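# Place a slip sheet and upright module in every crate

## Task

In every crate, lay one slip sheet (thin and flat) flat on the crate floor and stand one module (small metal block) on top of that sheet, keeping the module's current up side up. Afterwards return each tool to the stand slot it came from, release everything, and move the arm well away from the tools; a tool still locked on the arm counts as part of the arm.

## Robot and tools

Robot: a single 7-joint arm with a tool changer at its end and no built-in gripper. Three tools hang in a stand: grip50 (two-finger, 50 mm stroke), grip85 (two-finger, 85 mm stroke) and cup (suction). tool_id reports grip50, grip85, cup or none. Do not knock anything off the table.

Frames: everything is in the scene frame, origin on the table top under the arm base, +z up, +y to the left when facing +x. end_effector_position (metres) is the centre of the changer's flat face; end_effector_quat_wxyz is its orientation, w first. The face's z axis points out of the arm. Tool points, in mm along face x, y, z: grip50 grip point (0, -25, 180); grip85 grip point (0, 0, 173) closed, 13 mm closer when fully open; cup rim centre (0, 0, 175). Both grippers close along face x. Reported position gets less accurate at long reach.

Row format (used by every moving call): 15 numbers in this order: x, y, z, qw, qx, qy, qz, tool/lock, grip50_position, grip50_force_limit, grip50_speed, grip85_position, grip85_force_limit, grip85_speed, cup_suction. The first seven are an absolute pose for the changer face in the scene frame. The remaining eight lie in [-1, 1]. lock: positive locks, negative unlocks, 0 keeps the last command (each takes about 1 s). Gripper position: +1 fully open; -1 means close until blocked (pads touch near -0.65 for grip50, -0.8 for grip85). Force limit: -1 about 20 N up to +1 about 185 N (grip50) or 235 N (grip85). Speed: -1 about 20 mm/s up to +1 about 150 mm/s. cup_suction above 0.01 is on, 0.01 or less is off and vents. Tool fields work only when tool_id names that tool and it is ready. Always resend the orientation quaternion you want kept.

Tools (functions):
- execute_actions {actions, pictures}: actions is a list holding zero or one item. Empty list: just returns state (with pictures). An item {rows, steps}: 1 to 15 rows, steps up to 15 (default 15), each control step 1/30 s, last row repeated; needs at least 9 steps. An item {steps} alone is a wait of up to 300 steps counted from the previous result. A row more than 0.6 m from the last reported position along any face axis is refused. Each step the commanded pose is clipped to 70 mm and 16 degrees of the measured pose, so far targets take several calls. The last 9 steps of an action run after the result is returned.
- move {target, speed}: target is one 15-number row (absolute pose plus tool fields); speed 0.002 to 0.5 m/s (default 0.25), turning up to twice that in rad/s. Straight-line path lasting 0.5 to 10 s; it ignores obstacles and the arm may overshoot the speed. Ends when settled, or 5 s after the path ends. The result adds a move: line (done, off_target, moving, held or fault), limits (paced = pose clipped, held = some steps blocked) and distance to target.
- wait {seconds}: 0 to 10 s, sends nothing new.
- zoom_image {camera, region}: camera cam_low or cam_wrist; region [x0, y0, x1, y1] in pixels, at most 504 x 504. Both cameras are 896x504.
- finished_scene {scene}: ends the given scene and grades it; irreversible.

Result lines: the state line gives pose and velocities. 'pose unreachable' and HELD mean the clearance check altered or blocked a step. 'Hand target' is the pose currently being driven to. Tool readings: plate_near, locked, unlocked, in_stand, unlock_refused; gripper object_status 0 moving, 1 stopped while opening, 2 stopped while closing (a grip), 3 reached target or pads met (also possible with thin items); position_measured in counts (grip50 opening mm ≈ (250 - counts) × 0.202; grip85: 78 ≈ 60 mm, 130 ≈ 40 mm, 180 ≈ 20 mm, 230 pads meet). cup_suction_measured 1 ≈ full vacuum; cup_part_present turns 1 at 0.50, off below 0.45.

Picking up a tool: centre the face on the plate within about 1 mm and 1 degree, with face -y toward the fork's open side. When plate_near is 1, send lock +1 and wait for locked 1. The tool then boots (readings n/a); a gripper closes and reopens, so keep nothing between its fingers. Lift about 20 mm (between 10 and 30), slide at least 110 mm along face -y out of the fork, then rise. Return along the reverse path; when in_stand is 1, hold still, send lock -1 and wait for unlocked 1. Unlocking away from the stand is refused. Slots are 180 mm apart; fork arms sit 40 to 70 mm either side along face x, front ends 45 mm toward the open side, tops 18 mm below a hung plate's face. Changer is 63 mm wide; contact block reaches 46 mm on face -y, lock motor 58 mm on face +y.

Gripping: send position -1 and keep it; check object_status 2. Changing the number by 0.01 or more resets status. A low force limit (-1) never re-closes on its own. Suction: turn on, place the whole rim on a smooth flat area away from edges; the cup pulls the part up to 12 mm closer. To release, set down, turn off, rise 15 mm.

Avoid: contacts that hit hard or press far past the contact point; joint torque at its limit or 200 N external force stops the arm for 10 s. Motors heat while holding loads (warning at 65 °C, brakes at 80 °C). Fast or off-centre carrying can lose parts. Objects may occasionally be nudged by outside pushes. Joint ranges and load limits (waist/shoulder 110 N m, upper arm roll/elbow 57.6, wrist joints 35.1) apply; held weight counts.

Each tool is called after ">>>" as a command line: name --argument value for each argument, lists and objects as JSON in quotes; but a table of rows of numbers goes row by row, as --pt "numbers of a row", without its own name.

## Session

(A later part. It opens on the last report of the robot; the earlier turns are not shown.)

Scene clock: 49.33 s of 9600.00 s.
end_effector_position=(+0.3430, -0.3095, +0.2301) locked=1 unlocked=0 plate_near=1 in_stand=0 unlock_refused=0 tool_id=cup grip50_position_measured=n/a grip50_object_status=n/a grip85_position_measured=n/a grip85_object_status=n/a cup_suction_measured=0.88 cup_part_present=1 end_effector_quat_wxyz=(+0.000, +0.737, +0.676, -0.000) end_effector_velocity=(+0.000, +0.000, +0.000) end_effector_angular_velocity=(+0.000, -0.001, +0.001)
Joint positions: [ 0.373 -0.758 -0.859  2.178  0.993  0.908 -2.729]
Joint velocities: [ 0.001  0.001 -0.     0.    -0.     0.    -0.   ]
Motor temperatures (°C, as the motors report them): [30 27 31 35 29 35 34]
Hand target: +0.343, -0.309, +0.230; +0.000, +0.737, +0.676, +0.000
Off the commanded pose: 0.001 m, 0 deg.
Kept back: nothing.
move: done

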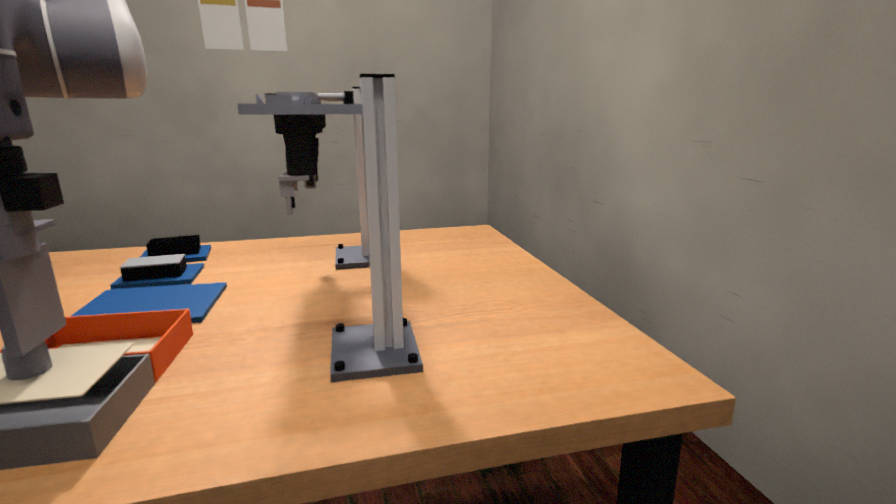

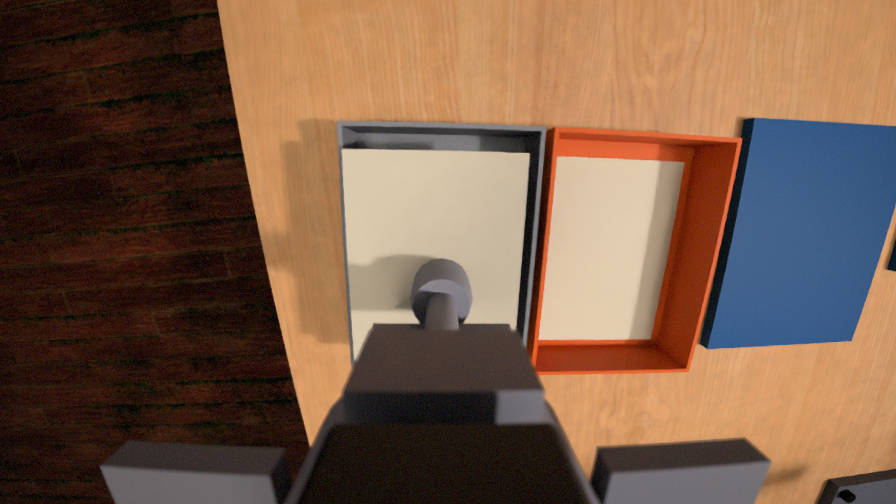

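>>> move --target '[0.341,-0.305,0.175,0,0.737,0.676,0,0,1,0,0,1,0,0,1]' --speed 0.04

>>> move --target '[0.341,-0.305,0.178,0,0.737,0.676,0,0,1,0,0,1,0,0,0]'

>>> move --target '[0.341,-0.305,0.25,0,0.737,0.676,0,0,1,0,0,1,0,0,0]' --speed 0.12

>>> move --target '[0.49,-0.179,0.381,0,0.7224,0.6915,0,0,1,0,0,1,0,0,0]'

>>> move --target '[0.619,-0.1845,0.381,0,0.7224,0.6915,0,0,1,0,0,1,0,0,0]' --speed 0.1

>>> move --target '[0.619,-0.1845,0.361,0,0.7224,0.6915,0,0,1,0,0,1,0,0,0]' --speed 0.02

>>> move --target '[0.619,-0.1845,0.361,0,0.7224,0.6915,0,-1,1,0,0,1,0,0,0]'

>>> wait --seconds 0.6

Scene clock: 51.47 s of 9600.00 s.
end_effector_position=(+0.3410, -0.3050, +0.1750) locked=1 unlocked=0 plate_near=1 in_stand=0 unlock_refused=0 tool_id=cup grip50_position_measured=n/a grip50_object_status=n/a grip85_position_measured=n/a grip85_object_status=n/a cup_suction_measured=0.88 cup_part_present=1 end_effector_quat_wxyz=(+0.000, +0.737, +0.676, -0.000) end_effector_velocity=(+0.000, +0.000, +0.000) end_effector_angular_velocity=(+0.000, -0.000, +0.000)
Joint positions: [ 0.294 -0.892 -0.744  2.109  1.135  0.958 -2.807]
Joint velocities: [-0.  0.  0.  0. -0. -0. -0.]
Motor temperatures (°C, as the motors report them): [30 27 31 35 29 35 34]
Hand target: +0.341, -0.305, +0.175; +0.000, +0.737, +0.676, -0.000
Off the commanded pose: 0.000 m, 0 deg.
Kept back: nothing.
move: done

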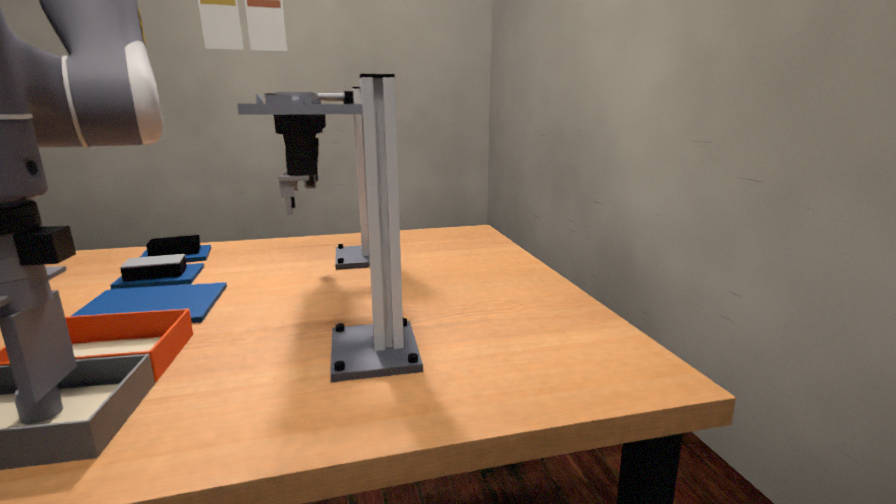

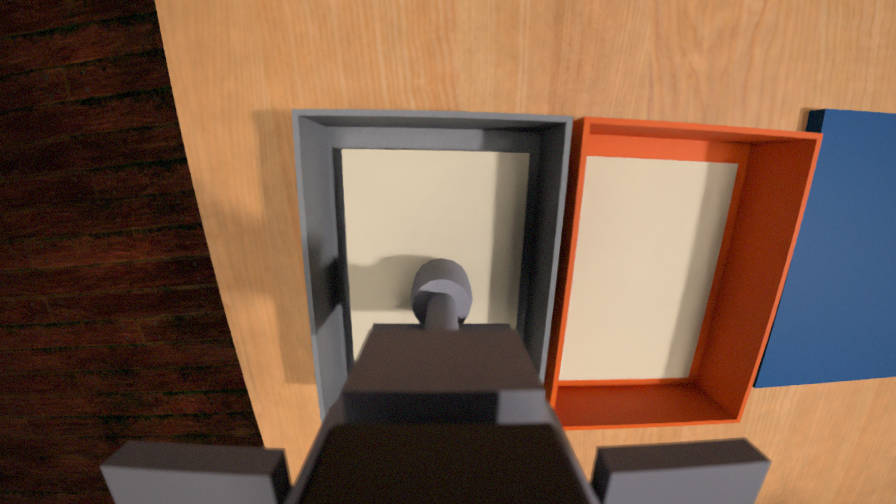

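Scene clock: 52.17 s of 9600.00 s.
end_effector_position=(+0.3410, -0.3051, +0.1781) locked=1 unlocked=0 plate_near=1 in_stand=0 unlock_refused=0 tool_id=cup grip50_position_measured=n/a grip50_object_status=n/a grip85_position_measured=n/a grip85_object_status=n/a cup_suction_measured=0.00 cup_part_present=0 end_effector_quat_wxyz=(+0.000, +0.737, +0.676, +0.000) end_effector_velocity=(-0.000, +0.000, -0.000) end_effector_angular_velocity=(-0.000, +0.000, -0.001)
Joint positions: [ 0.298 -0.884 -0.749  2.113  1.129  0.956 -2.804]
Joint velocities: [ 0. -0.  0.  0.  0.  0.  0.]
Motor temperatures (°C, as the motors report them): [30 27 31 35 29 35 34]
Hand target: +0.341, -0.305, +0.178; -0.000, +0.737, +0.676, +0.000
Off the commanded pose: 0.000 m, 0 deg.
Kept back: nothing.
move: done

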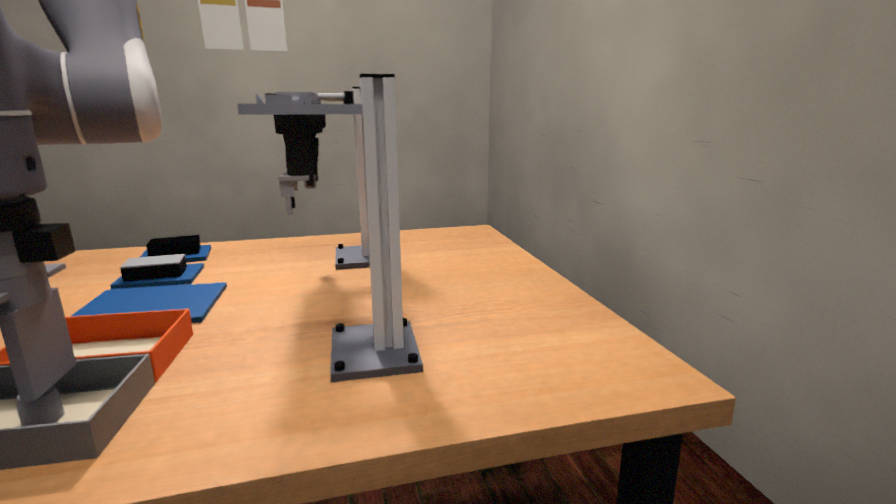

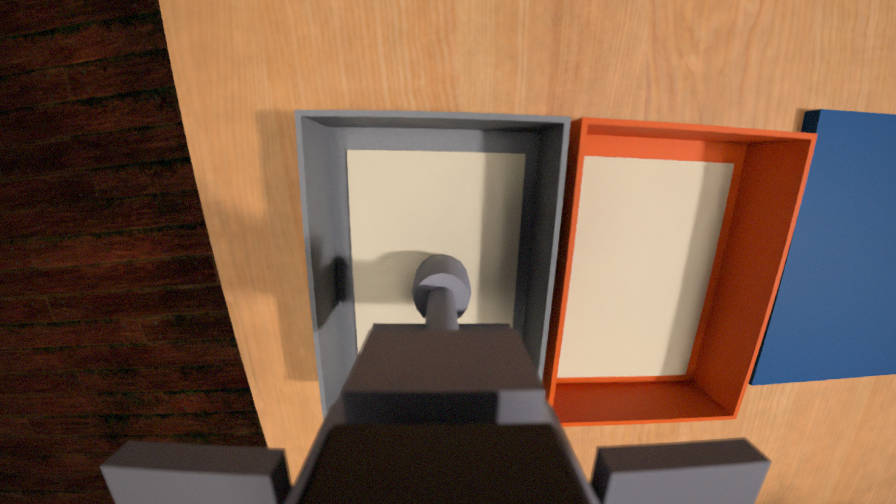

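Scene clock: 53.07 s of 9600.00 s.
end_effector_position=(+0.3411, -0.3049, +0.2499) locked=1 unlocked=0 plate_near=1 in_stand=0 unlock_refused=0 tool_id=cup grip50_position_measured=n/a grip50_object_status=n/a grip85_position_measured=n/a grip85_object_status=n/a cup_suction_measured=0.00 cup_part_present=0 end_effector_quat_wxyz=(-0.000, +0.737, +0.676, +0.000) end_effector_velocity=(-0.001, -0.000, -0.000) end_effector_angular_velocity=(-0.000, +0.001, -0.001)
Joint positions: [ 0.416 -0.698 -0.901  2.216  0.935  0.901 -2.691]
Joint velocities: [-0.001 -0.001  0.     0.     0.001  0.     0.   ]
Motor temperatures (°C, as the motors report them): [30 27 31 35 29 35 34]
Hand target: +0.341, -0.305, +0.250; -0.000, +0.737, +0.676, +0.000
Off the commanded pose: 0.000 m, 0 deg.
Kept back: nothing.
move: done

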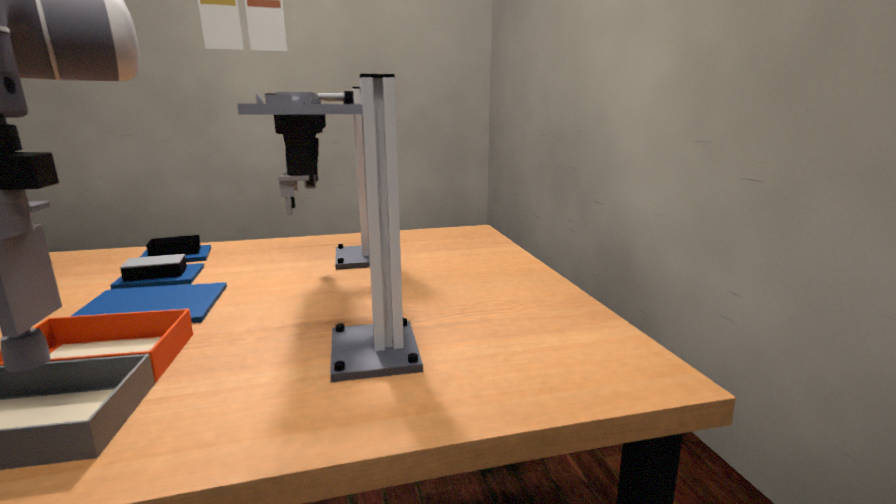

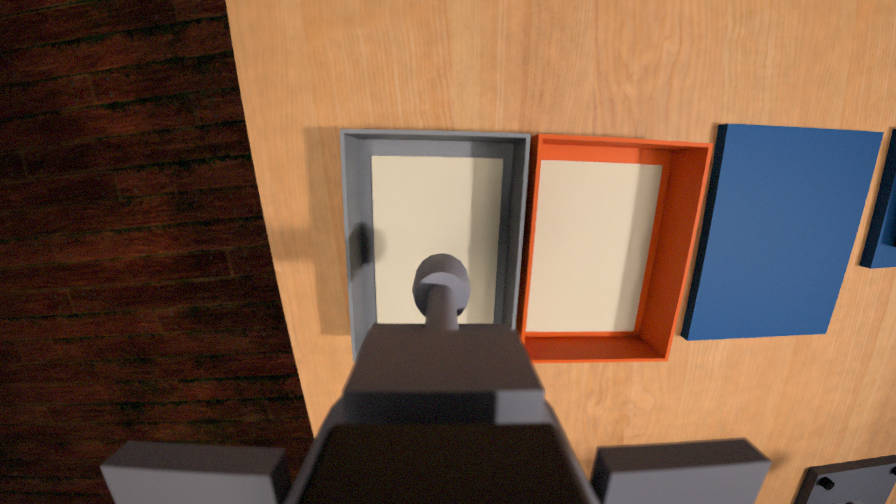

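Scene clock: 54.43 s of 9600.00 s.
end_effector_position=(+0.4899, -0.1790, +0.3806) locked=1 unlocked=0 plate_near=1 in_stand=0 unlock_refused=0 tool_id=cup grip50_position_measured=n/a grip50_object_status=n/a grip85_position_measured=n/a grip85_object_status=n/a cup_suction_measured=0.00 cup_part_present=0 end_effector_quat_wxyz=(-0.001, +0.722, +0.692, +0.000) end_effector_velocity=(-0.000, -0.000, +0.000) end_effector_angular_velocity=(-0.000, +0.000, -0.001)
Joint positions: [ 0.926 -0.44  -1.155  2.132  0.52   0.682 -2.105]
Joint velocities: [-0.001 -0.    -0.    -0.    -0.    -0.     0.   ]
Motor temperatures (°C, as the motors report them): [30 27 31 35 29 35 34]
Hand target: +0.490, -0.179, +0.381; -0.001, +0.722, +0.692, +0.000
Off the commanded pose: 0.000 m, 0 deg.
Kept back: nothing.
move: done

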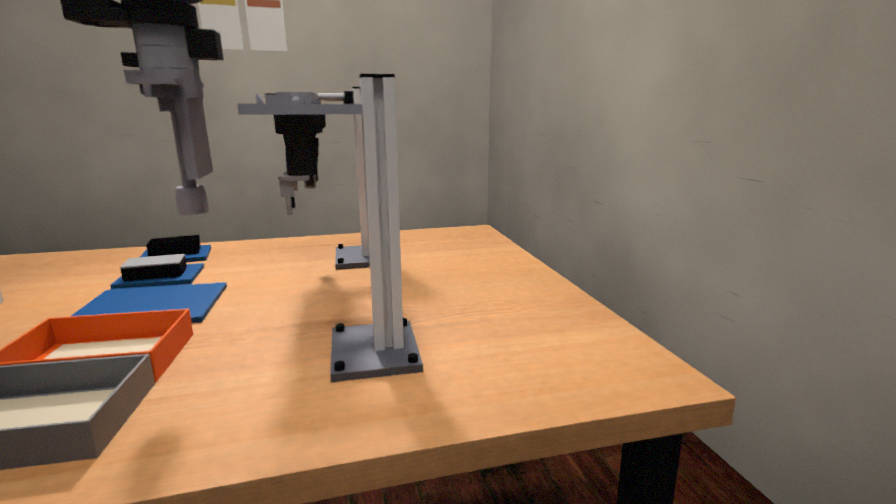

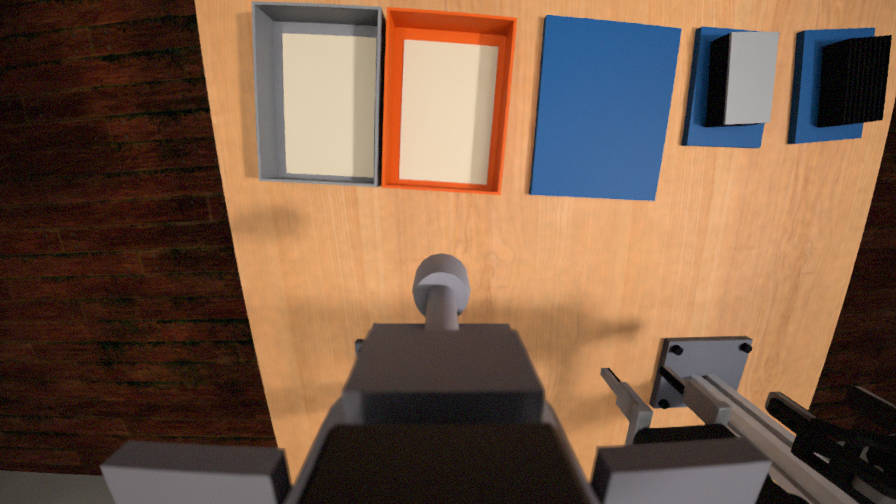

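Scene clock: 56.00 s of 9600.00 s.
end_effector_position=(+0.6192, -0.1845, +0.3811) locked=1 unlocked=0 plate_near=1 in_stand=0 unlock_refused=0 tool_id=cup grip50_position_measured=n/a grip50_object_status=n/a grip85_position_measured=n/a grip85_object_status=n/a cup_suction_measured=0.00 cup_part_present=0 end_effector_quat_wxyz=(+0.000, +0.722, +0.692, -0.000) end_effector_velocity=(-0.000, +0.000, +0.000) end_effector_angular_velocity=(+0.001, -0.001, -0.001)
Joint positions: [ 0.66  -0.689 -0.955  1.699  0.62   0.488 -2.059]
Joint velocities: [ 0.     0.001  0.     0.    -0.    -0.     0.001]
Motor temperatures (°C, as the motors report them): [30 27 31 35 29 35 34]
Hand target: +0.619, -0.184, +0.381; +0.000, +0.722, +0.692, -0.000
Off the commanded pose: 0.000 m, 0 deg.
Kept back: nothing.
move: done

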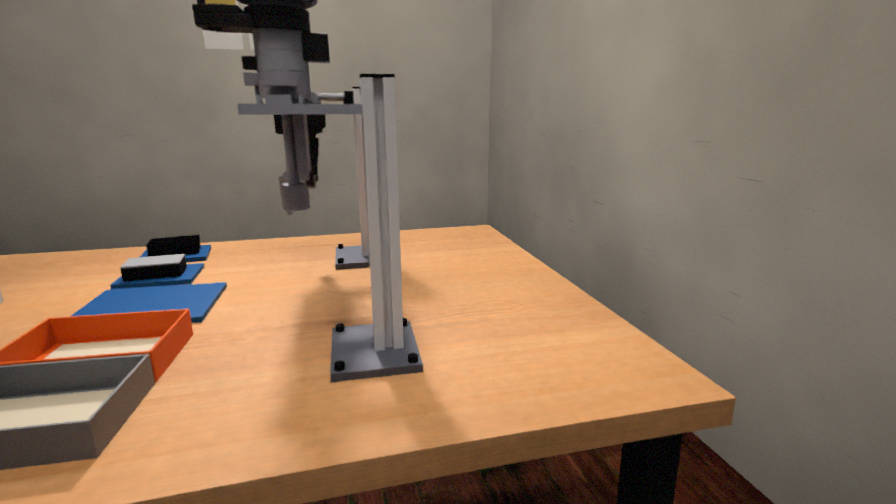

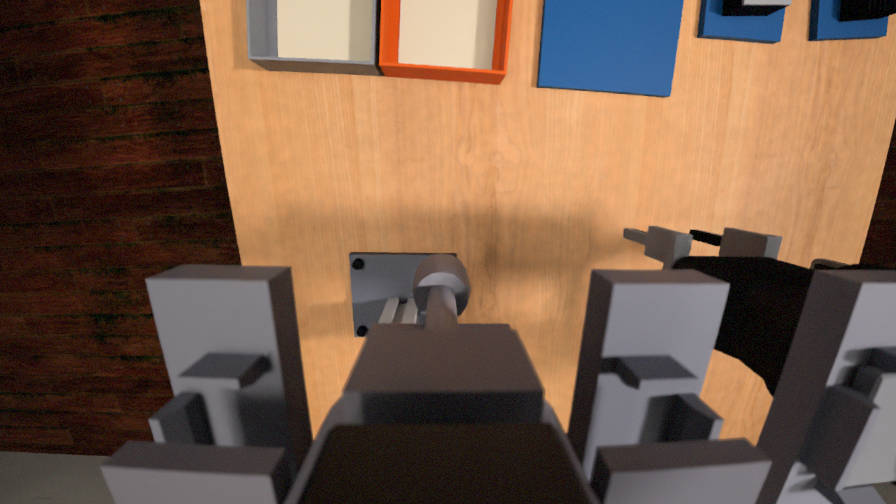

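Scene clock: 57.23 s of 9600.00 s.
end_effector_position=(+0.6187, -0.1847, +0.3611) locked=1 unlocked=0 plate_near=1 in_stand=1 unlock_refused=0 tool_id=cup grip50_position_measured=n/a grip50_object_status=n/a grip85_position_measured=n/a grip85_object_status=n/a cup_suction_measured=0.00 cup_part_present=0 end_effector_quat_wxyz=(-0.000, +0.723, +0.691, -0.000) end_effector_velocity=(+0.000, -0.000, +0.000) end_effector_angular_velocity=(-0.000, -0.000, -0.000)
Joint positions: [ 0.644 -0.721 -0.932  1.703  0.648  0.517 -2.07 ]
Joint velocities: [-0.     0.     0.    -0.001 -0.    -0.     0.   ]
Motor temperatures (°C, as the motors report them): [30 27 31 35 29 35 34]
Hand target: +0.619, -0.185, +0.361; +0.000, +0.722, +0.691, -0.000
Off the commanded pose: 0.000 m, 0 deg.
Kept back: nothing.
move: done

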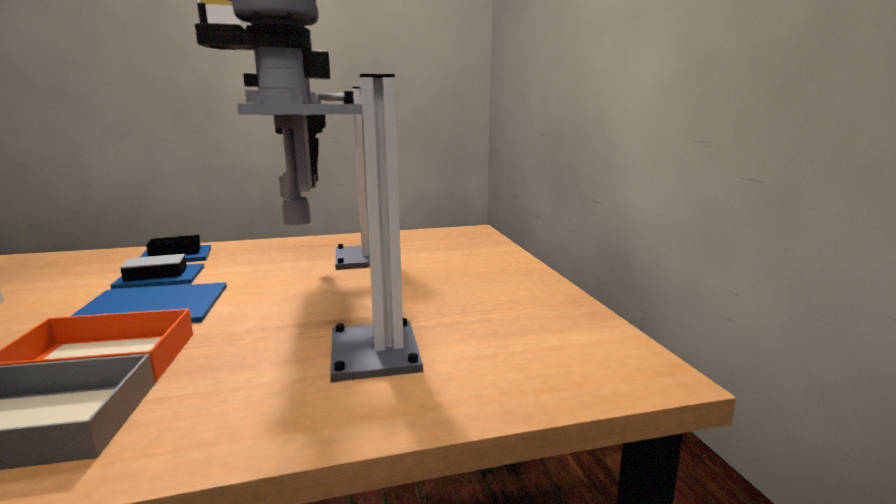

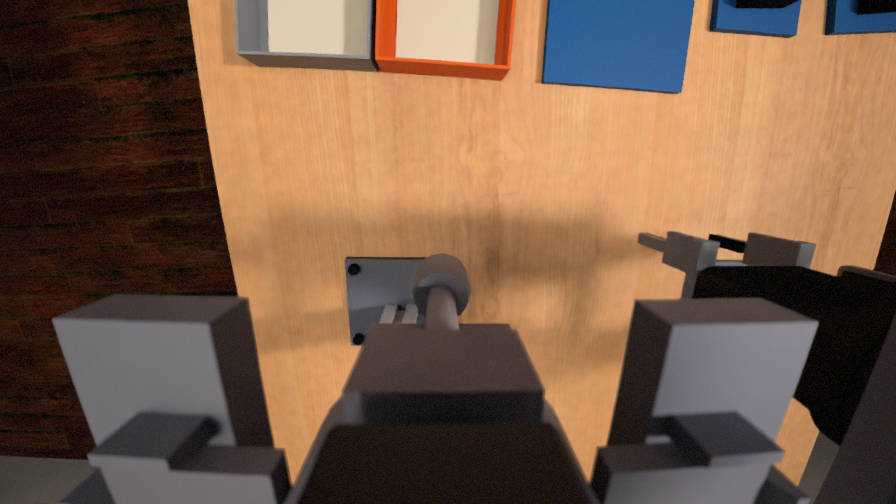

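Scene clock: 57.93 s of 9600.00 s.
end_effector_position=(+0.6186, -0.1847, +0.3610) locked=0 unlocked=0 plate_near=1 in_stand=1 unlock_refused=0 tool_id=none grip50_position_measured=n/a grip50_object_status=n/a grip85_position_measured=n/a grip85_object_status=n/a cup_suction_measured=n/a cup_part_present=n/a end_effector_quat_wxyz=(-0.000, +0.723, +0.691, -0.000) end_effector_velocity=(-0.000, -0.000, -0.000) end_effector_angular_velocity=(+0.000, +0.000, -0.000)
Joint positions: [ 0.644 -0.721 -0.932  1.703  0.648  0.517 -2.07 ]
Joint velocities: [-0. -0.  0.  0.  0. -0. -0.]
Motor temperatures (°C, as the motors report them): [30 27 31 35 29 35 34]
Hand target: +0.619, -0.185, +0.361; -0.000, +0.722, +0.691, -0.000
Off the commanded pose: 0.000 m, 0 deg.
Kept back: nothing.
move: done

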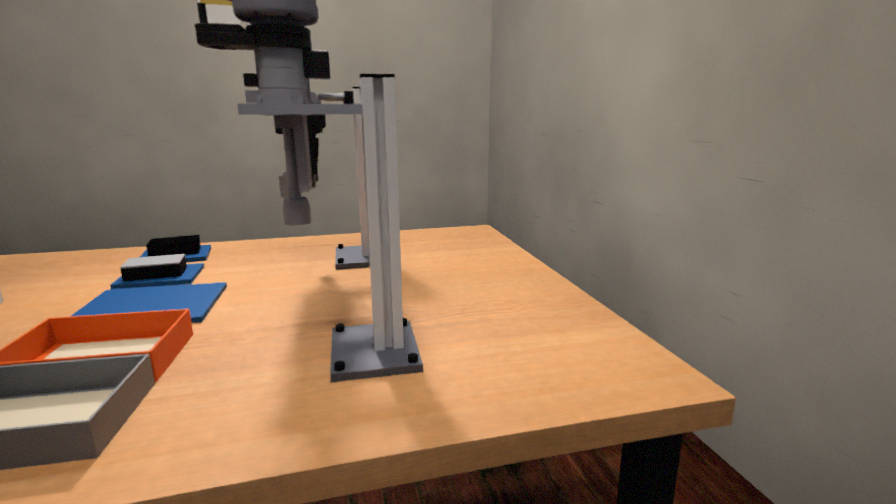

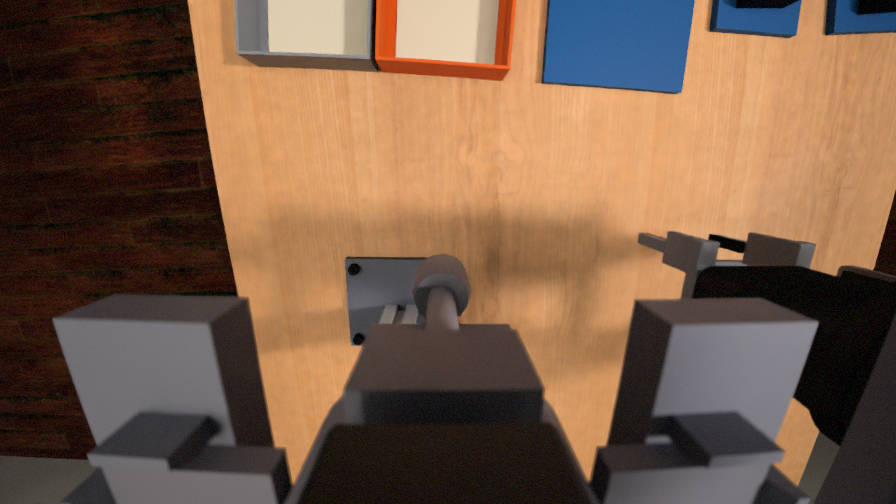

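Scene clock: 58.53 s of 9600.00 s.
end_effector_position=(+0.6186, -0.1847, +0.3610) locked=0 unlocked=1 plate_near=1 in_stand=1 unlock_refused=0 tool_id=none grip50_position_measured=n/a grip50_object_status=n/a grip85_position_measured=n/a grip85_object_status=n/a cup_suction_measured=n/a cup_part_present=n/a end_effector_quat_wxyz=(-0.000, +0.723, +0.691, -0.000) end_effector_velocity=(+0.000, +0.000, -0.000) end_effector_angular_velocity=(+0.000, +0.000, +0.000)
Joint positions: [ 0.644 -0.721 -0.932  1.703  0.648  0.517 -2.07 ]
Joint velocities: [ 0. -0. -0.  0.  0. -0. -0.]
Motor temperatures (°C, as the motors report them): [30 27 31 35 29 35 34]
Hand target: +0.619, -0.185, +0.361; -0.000, +0.722, +0.691, -0.000
Off the commanded pose: 0.000 m, 0 deg.
Kept back: nothing.
Steps of this call (steps 1 to 18: nothing new was sent). Readings (end_effector_position | what the end effector reports):
1: (+0.6186, -0.1847, +0.3610) | locked=0 unlocked=0 plate_near=1 in_stand=1 unlock_refused=0 tool_id=none grip50_position_measured=n/a grip50_object_status=n/a grip85_position_measured=n/a grip85_object_status=n/a cup_suction_measured=n/a cup_part_present=n/a
2: (+0.6186, -0.1847, +0.3610) | locked=0 unlocked=0 plate_near=1 in_stand=1 unlock_refused=0 tool_id=none grip50_position_measured=n/a grip50_object_status=n/a grip85_position_measured=n/a grip85_object_status=n/a cup_suction_measured=n/a cup_part_present=n/a
4: (+0.6186, -0.1847, +0.3610) | locked=0 unlocked=1 plate_near=1 in_stand=1 unlock_refused=0 tool_id=none grip50_position_measured=n/a grip50_object_status=n/a grip85_position_measured=n/a grip85_object_status=n/a cup_suction_measured=n/a cup_part_present=n/a
8: (+0.6186, -0.1847, +0.3610) | locked=0 unlocked=1 plate_near=1 in_stand=1 unlock_refused=0 tool_id=none grip50_position_measured=n/a grip50_object_status=n/a grip85_position_measured=n/a grip85_object_status=n/a cup_suction_measured=n/a cup_part_present=n/a
18: the state above

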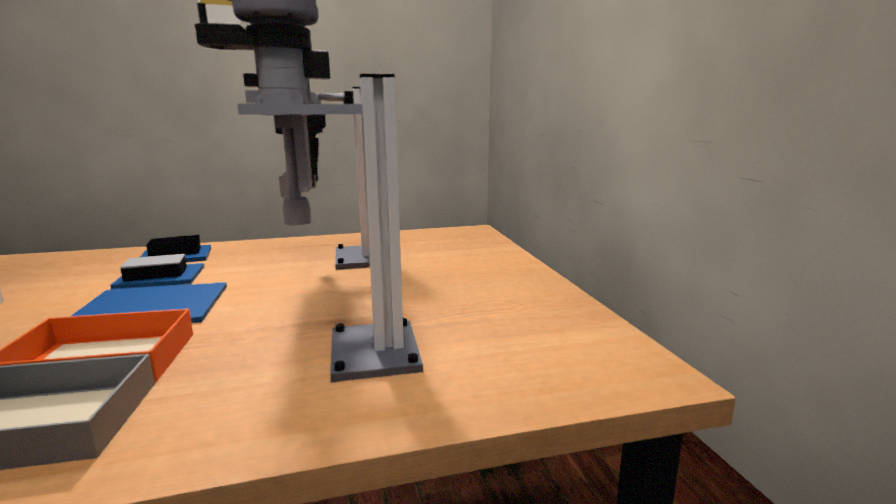

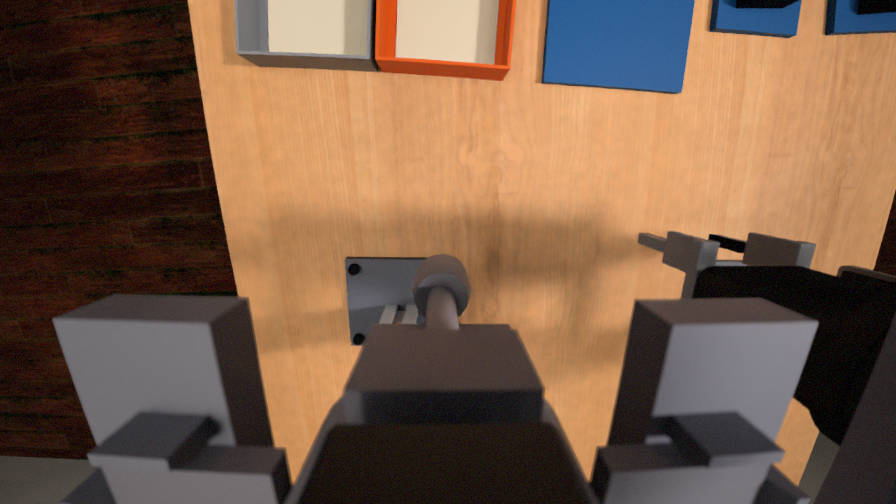

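>>> move --target '[0.619,-0.1845,0.4,0,0.7224,0.6915,0,0,1,0,0,1,0,0,0]' --speed 0.08

>>> move --target '[0.635,0.175,0.4,0,0.7224,0.6915,0,0,1,0,0,1,0,0,0]'

>>> move --target '[0.635,0.175,0.376,0,0.7224,0.6915,0,0,1,0,0,1,0,0,0]' --speed 0.03

Scene clock: 59.57 s of 9600.00 s.
end_effector_position=(+0.6190, -0.1845, +0.4000) locked=0 unlocked=1 plate_near=0 in_stand=0 unlock_refused=0 tool_id=none grip50_position_measured=n/a grip50_object_status=n/a grip85_position_measured=n/a grip85_object_status=n/a cup_suction_measured=n/a cup_part_present=n/a end_effector_quat_wxyz=(-0.000, +0.722, +0.692, -0.000) end_effector_velocity=(-0.000, -0.000, -0.000) end_effector_angular_velocity=(-0.000, +0.000, -0.000)
Joint positions: [ 0.674 -0.657 -0.975  1.695  0.592  0.46  -2.045]
Joint velocities: [-0. -0.  0.  0.  0.  0.  0.]
Motor temperatures (°C, as the motors report them): [30 27 31 35 29 35 34]
Hand target: +0.619, -0.184, +0.400; -0.000, +0.722, +0.692, +0.000
Off the commanded pose: 0.000 m, 0 deg.
Kept back: nothing.
move: done

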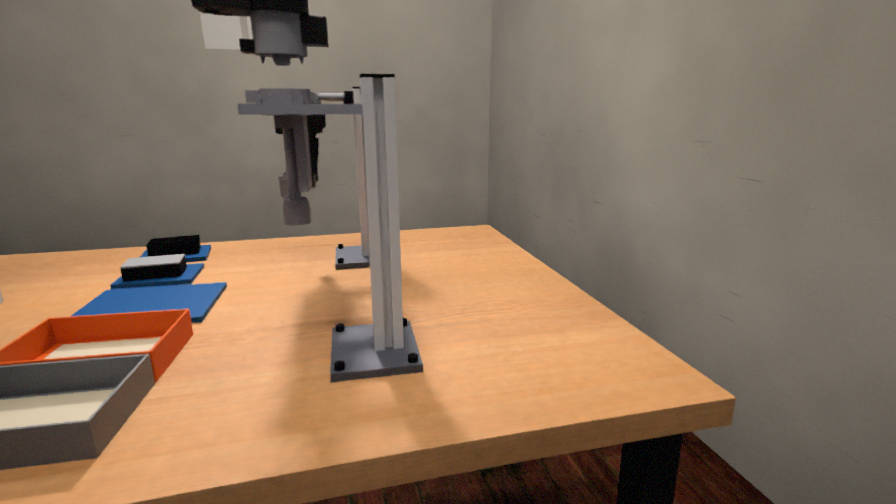

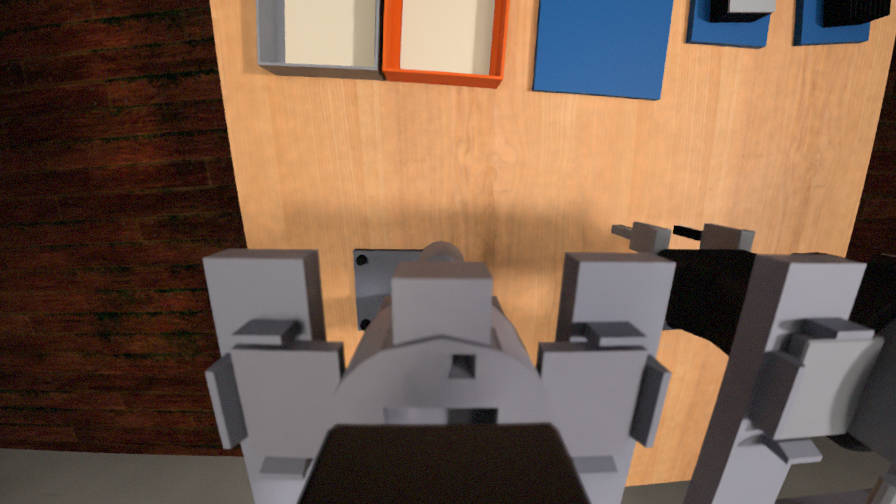

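Scene clock: 61.43 s of 9600.00 s.
end_effector_position=(+0.6349, +0.1748, +0.3999) locked=0 unlocked=1 plate_near=0 in_stand=0 unlock_refused=0 tool_id=none grip50_position_measured=n/a grip50_object_status=n/a grip85_position_measured=n/a grip85_object_status=n/a cup_suction_measured=n/a cup_part_present=n/a end_effector_quat_wxyz=(-0.000, +0.722, +0.691, -0.000) end_effector_velocity=(+0.000, +0.000, -0.000) end_effector_angular_velocity=(+0.001, -0.000, -0.000)
Joint positions: [ 1.183 -0.675 -0.927  1.646  0.58   0.449 -1.469]
Joint velocities: [-0.     0.     0.    -0.     0.001  0.     0.   ]
Motor temperatures (°C, as the motors report them): [30 27 31 35 29 35 34]
Hand target: +0.635, +0.175, +0.400; -0.000, +0.722, +0.692, -0.000
Off the commanded pose: 0.000 m, 0 deg.
Kept back: nothing.
move: done

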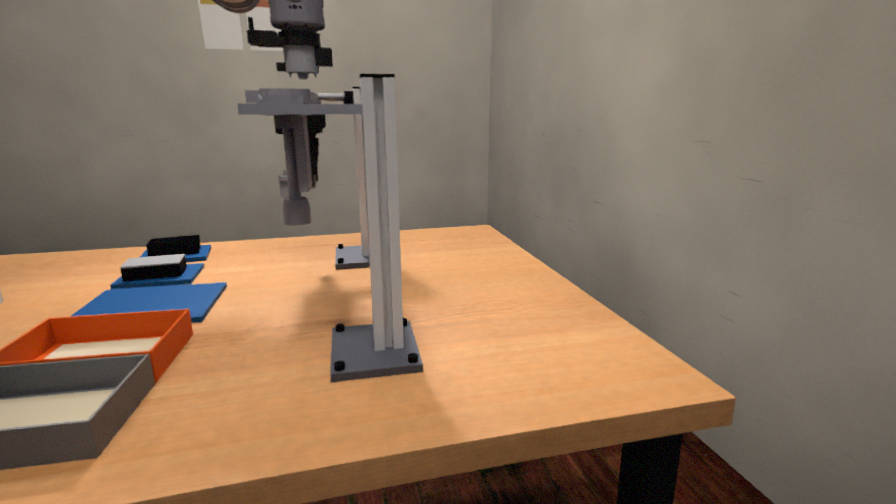

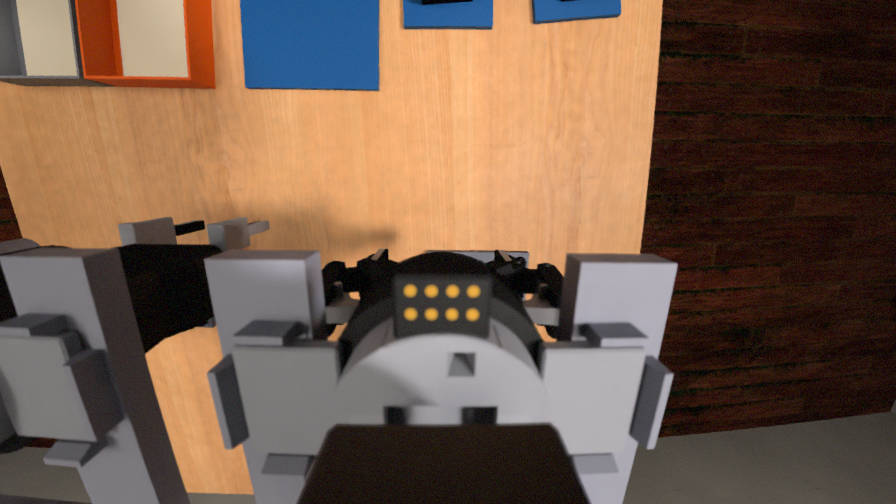

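Scene clock: 62.47 s of 9600.00 s.
end_effector_position=(+0.6349, +0.1751, +0.3760) locked=0 unlocked=1 plate_near=0 in_stand=0 unlock_refused=0 tool_id=none grip50_position_measured=n/a grip50_object_status=n/a grip85_position_measured=n/a grip85_object_status=n/a cup_suction_measured=n/a cup_part_present=n/a end_effector_quat_wxyz=(+0.000, +0.722, +0.691, -0.000) end_effector_velocity=(-0.000, -0.000, -0.000) end_effector_angular_velocity=(-0.000, +0.000, -0.000)
Joint positions: [ 1.167 -0.713 -0.903  1.653  0.611  0.487 -1.483]
Joint velocities: [-0.  0. -0.  0. -0. -0.  0.]
Motor temperatures (°C, as the motors report them): [30 27 31 35 29 35 34]
Hand target: +0.635, +0.175, +0.376; +0.000, +0.722, +0.691, -0.000
Off the commanded pose: 0.000 m, 0 deg.
Kept back: nothing.
move: done

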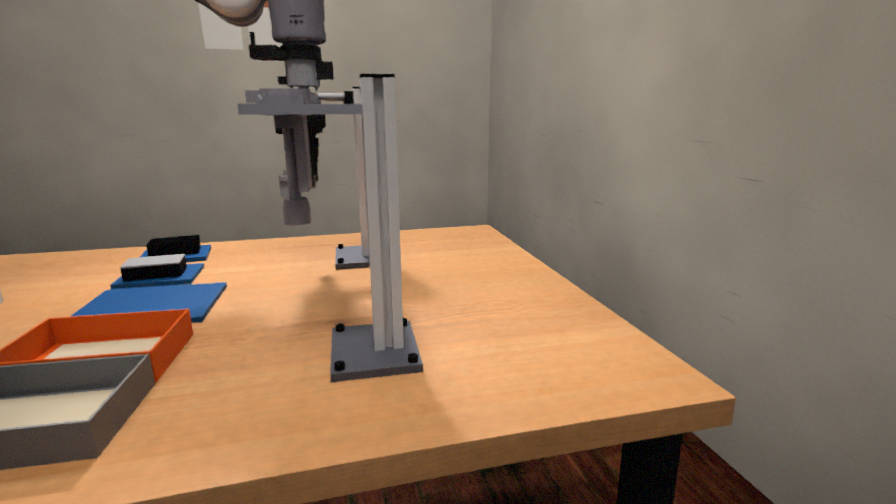

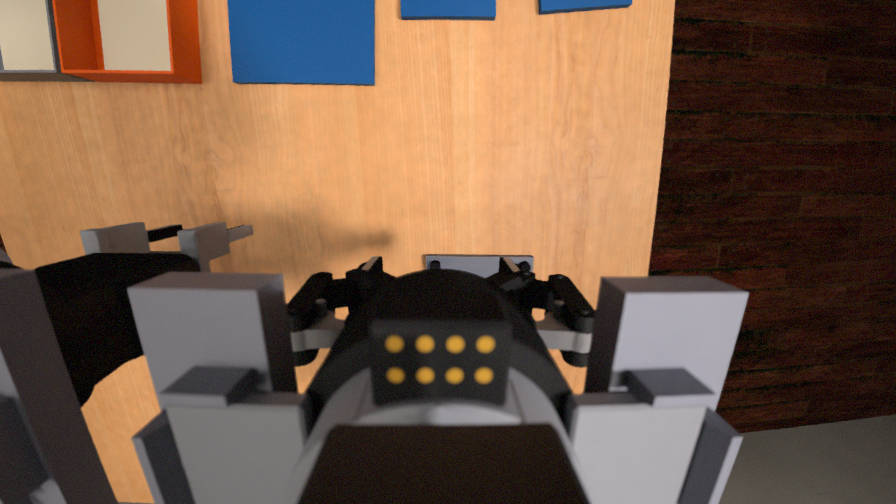

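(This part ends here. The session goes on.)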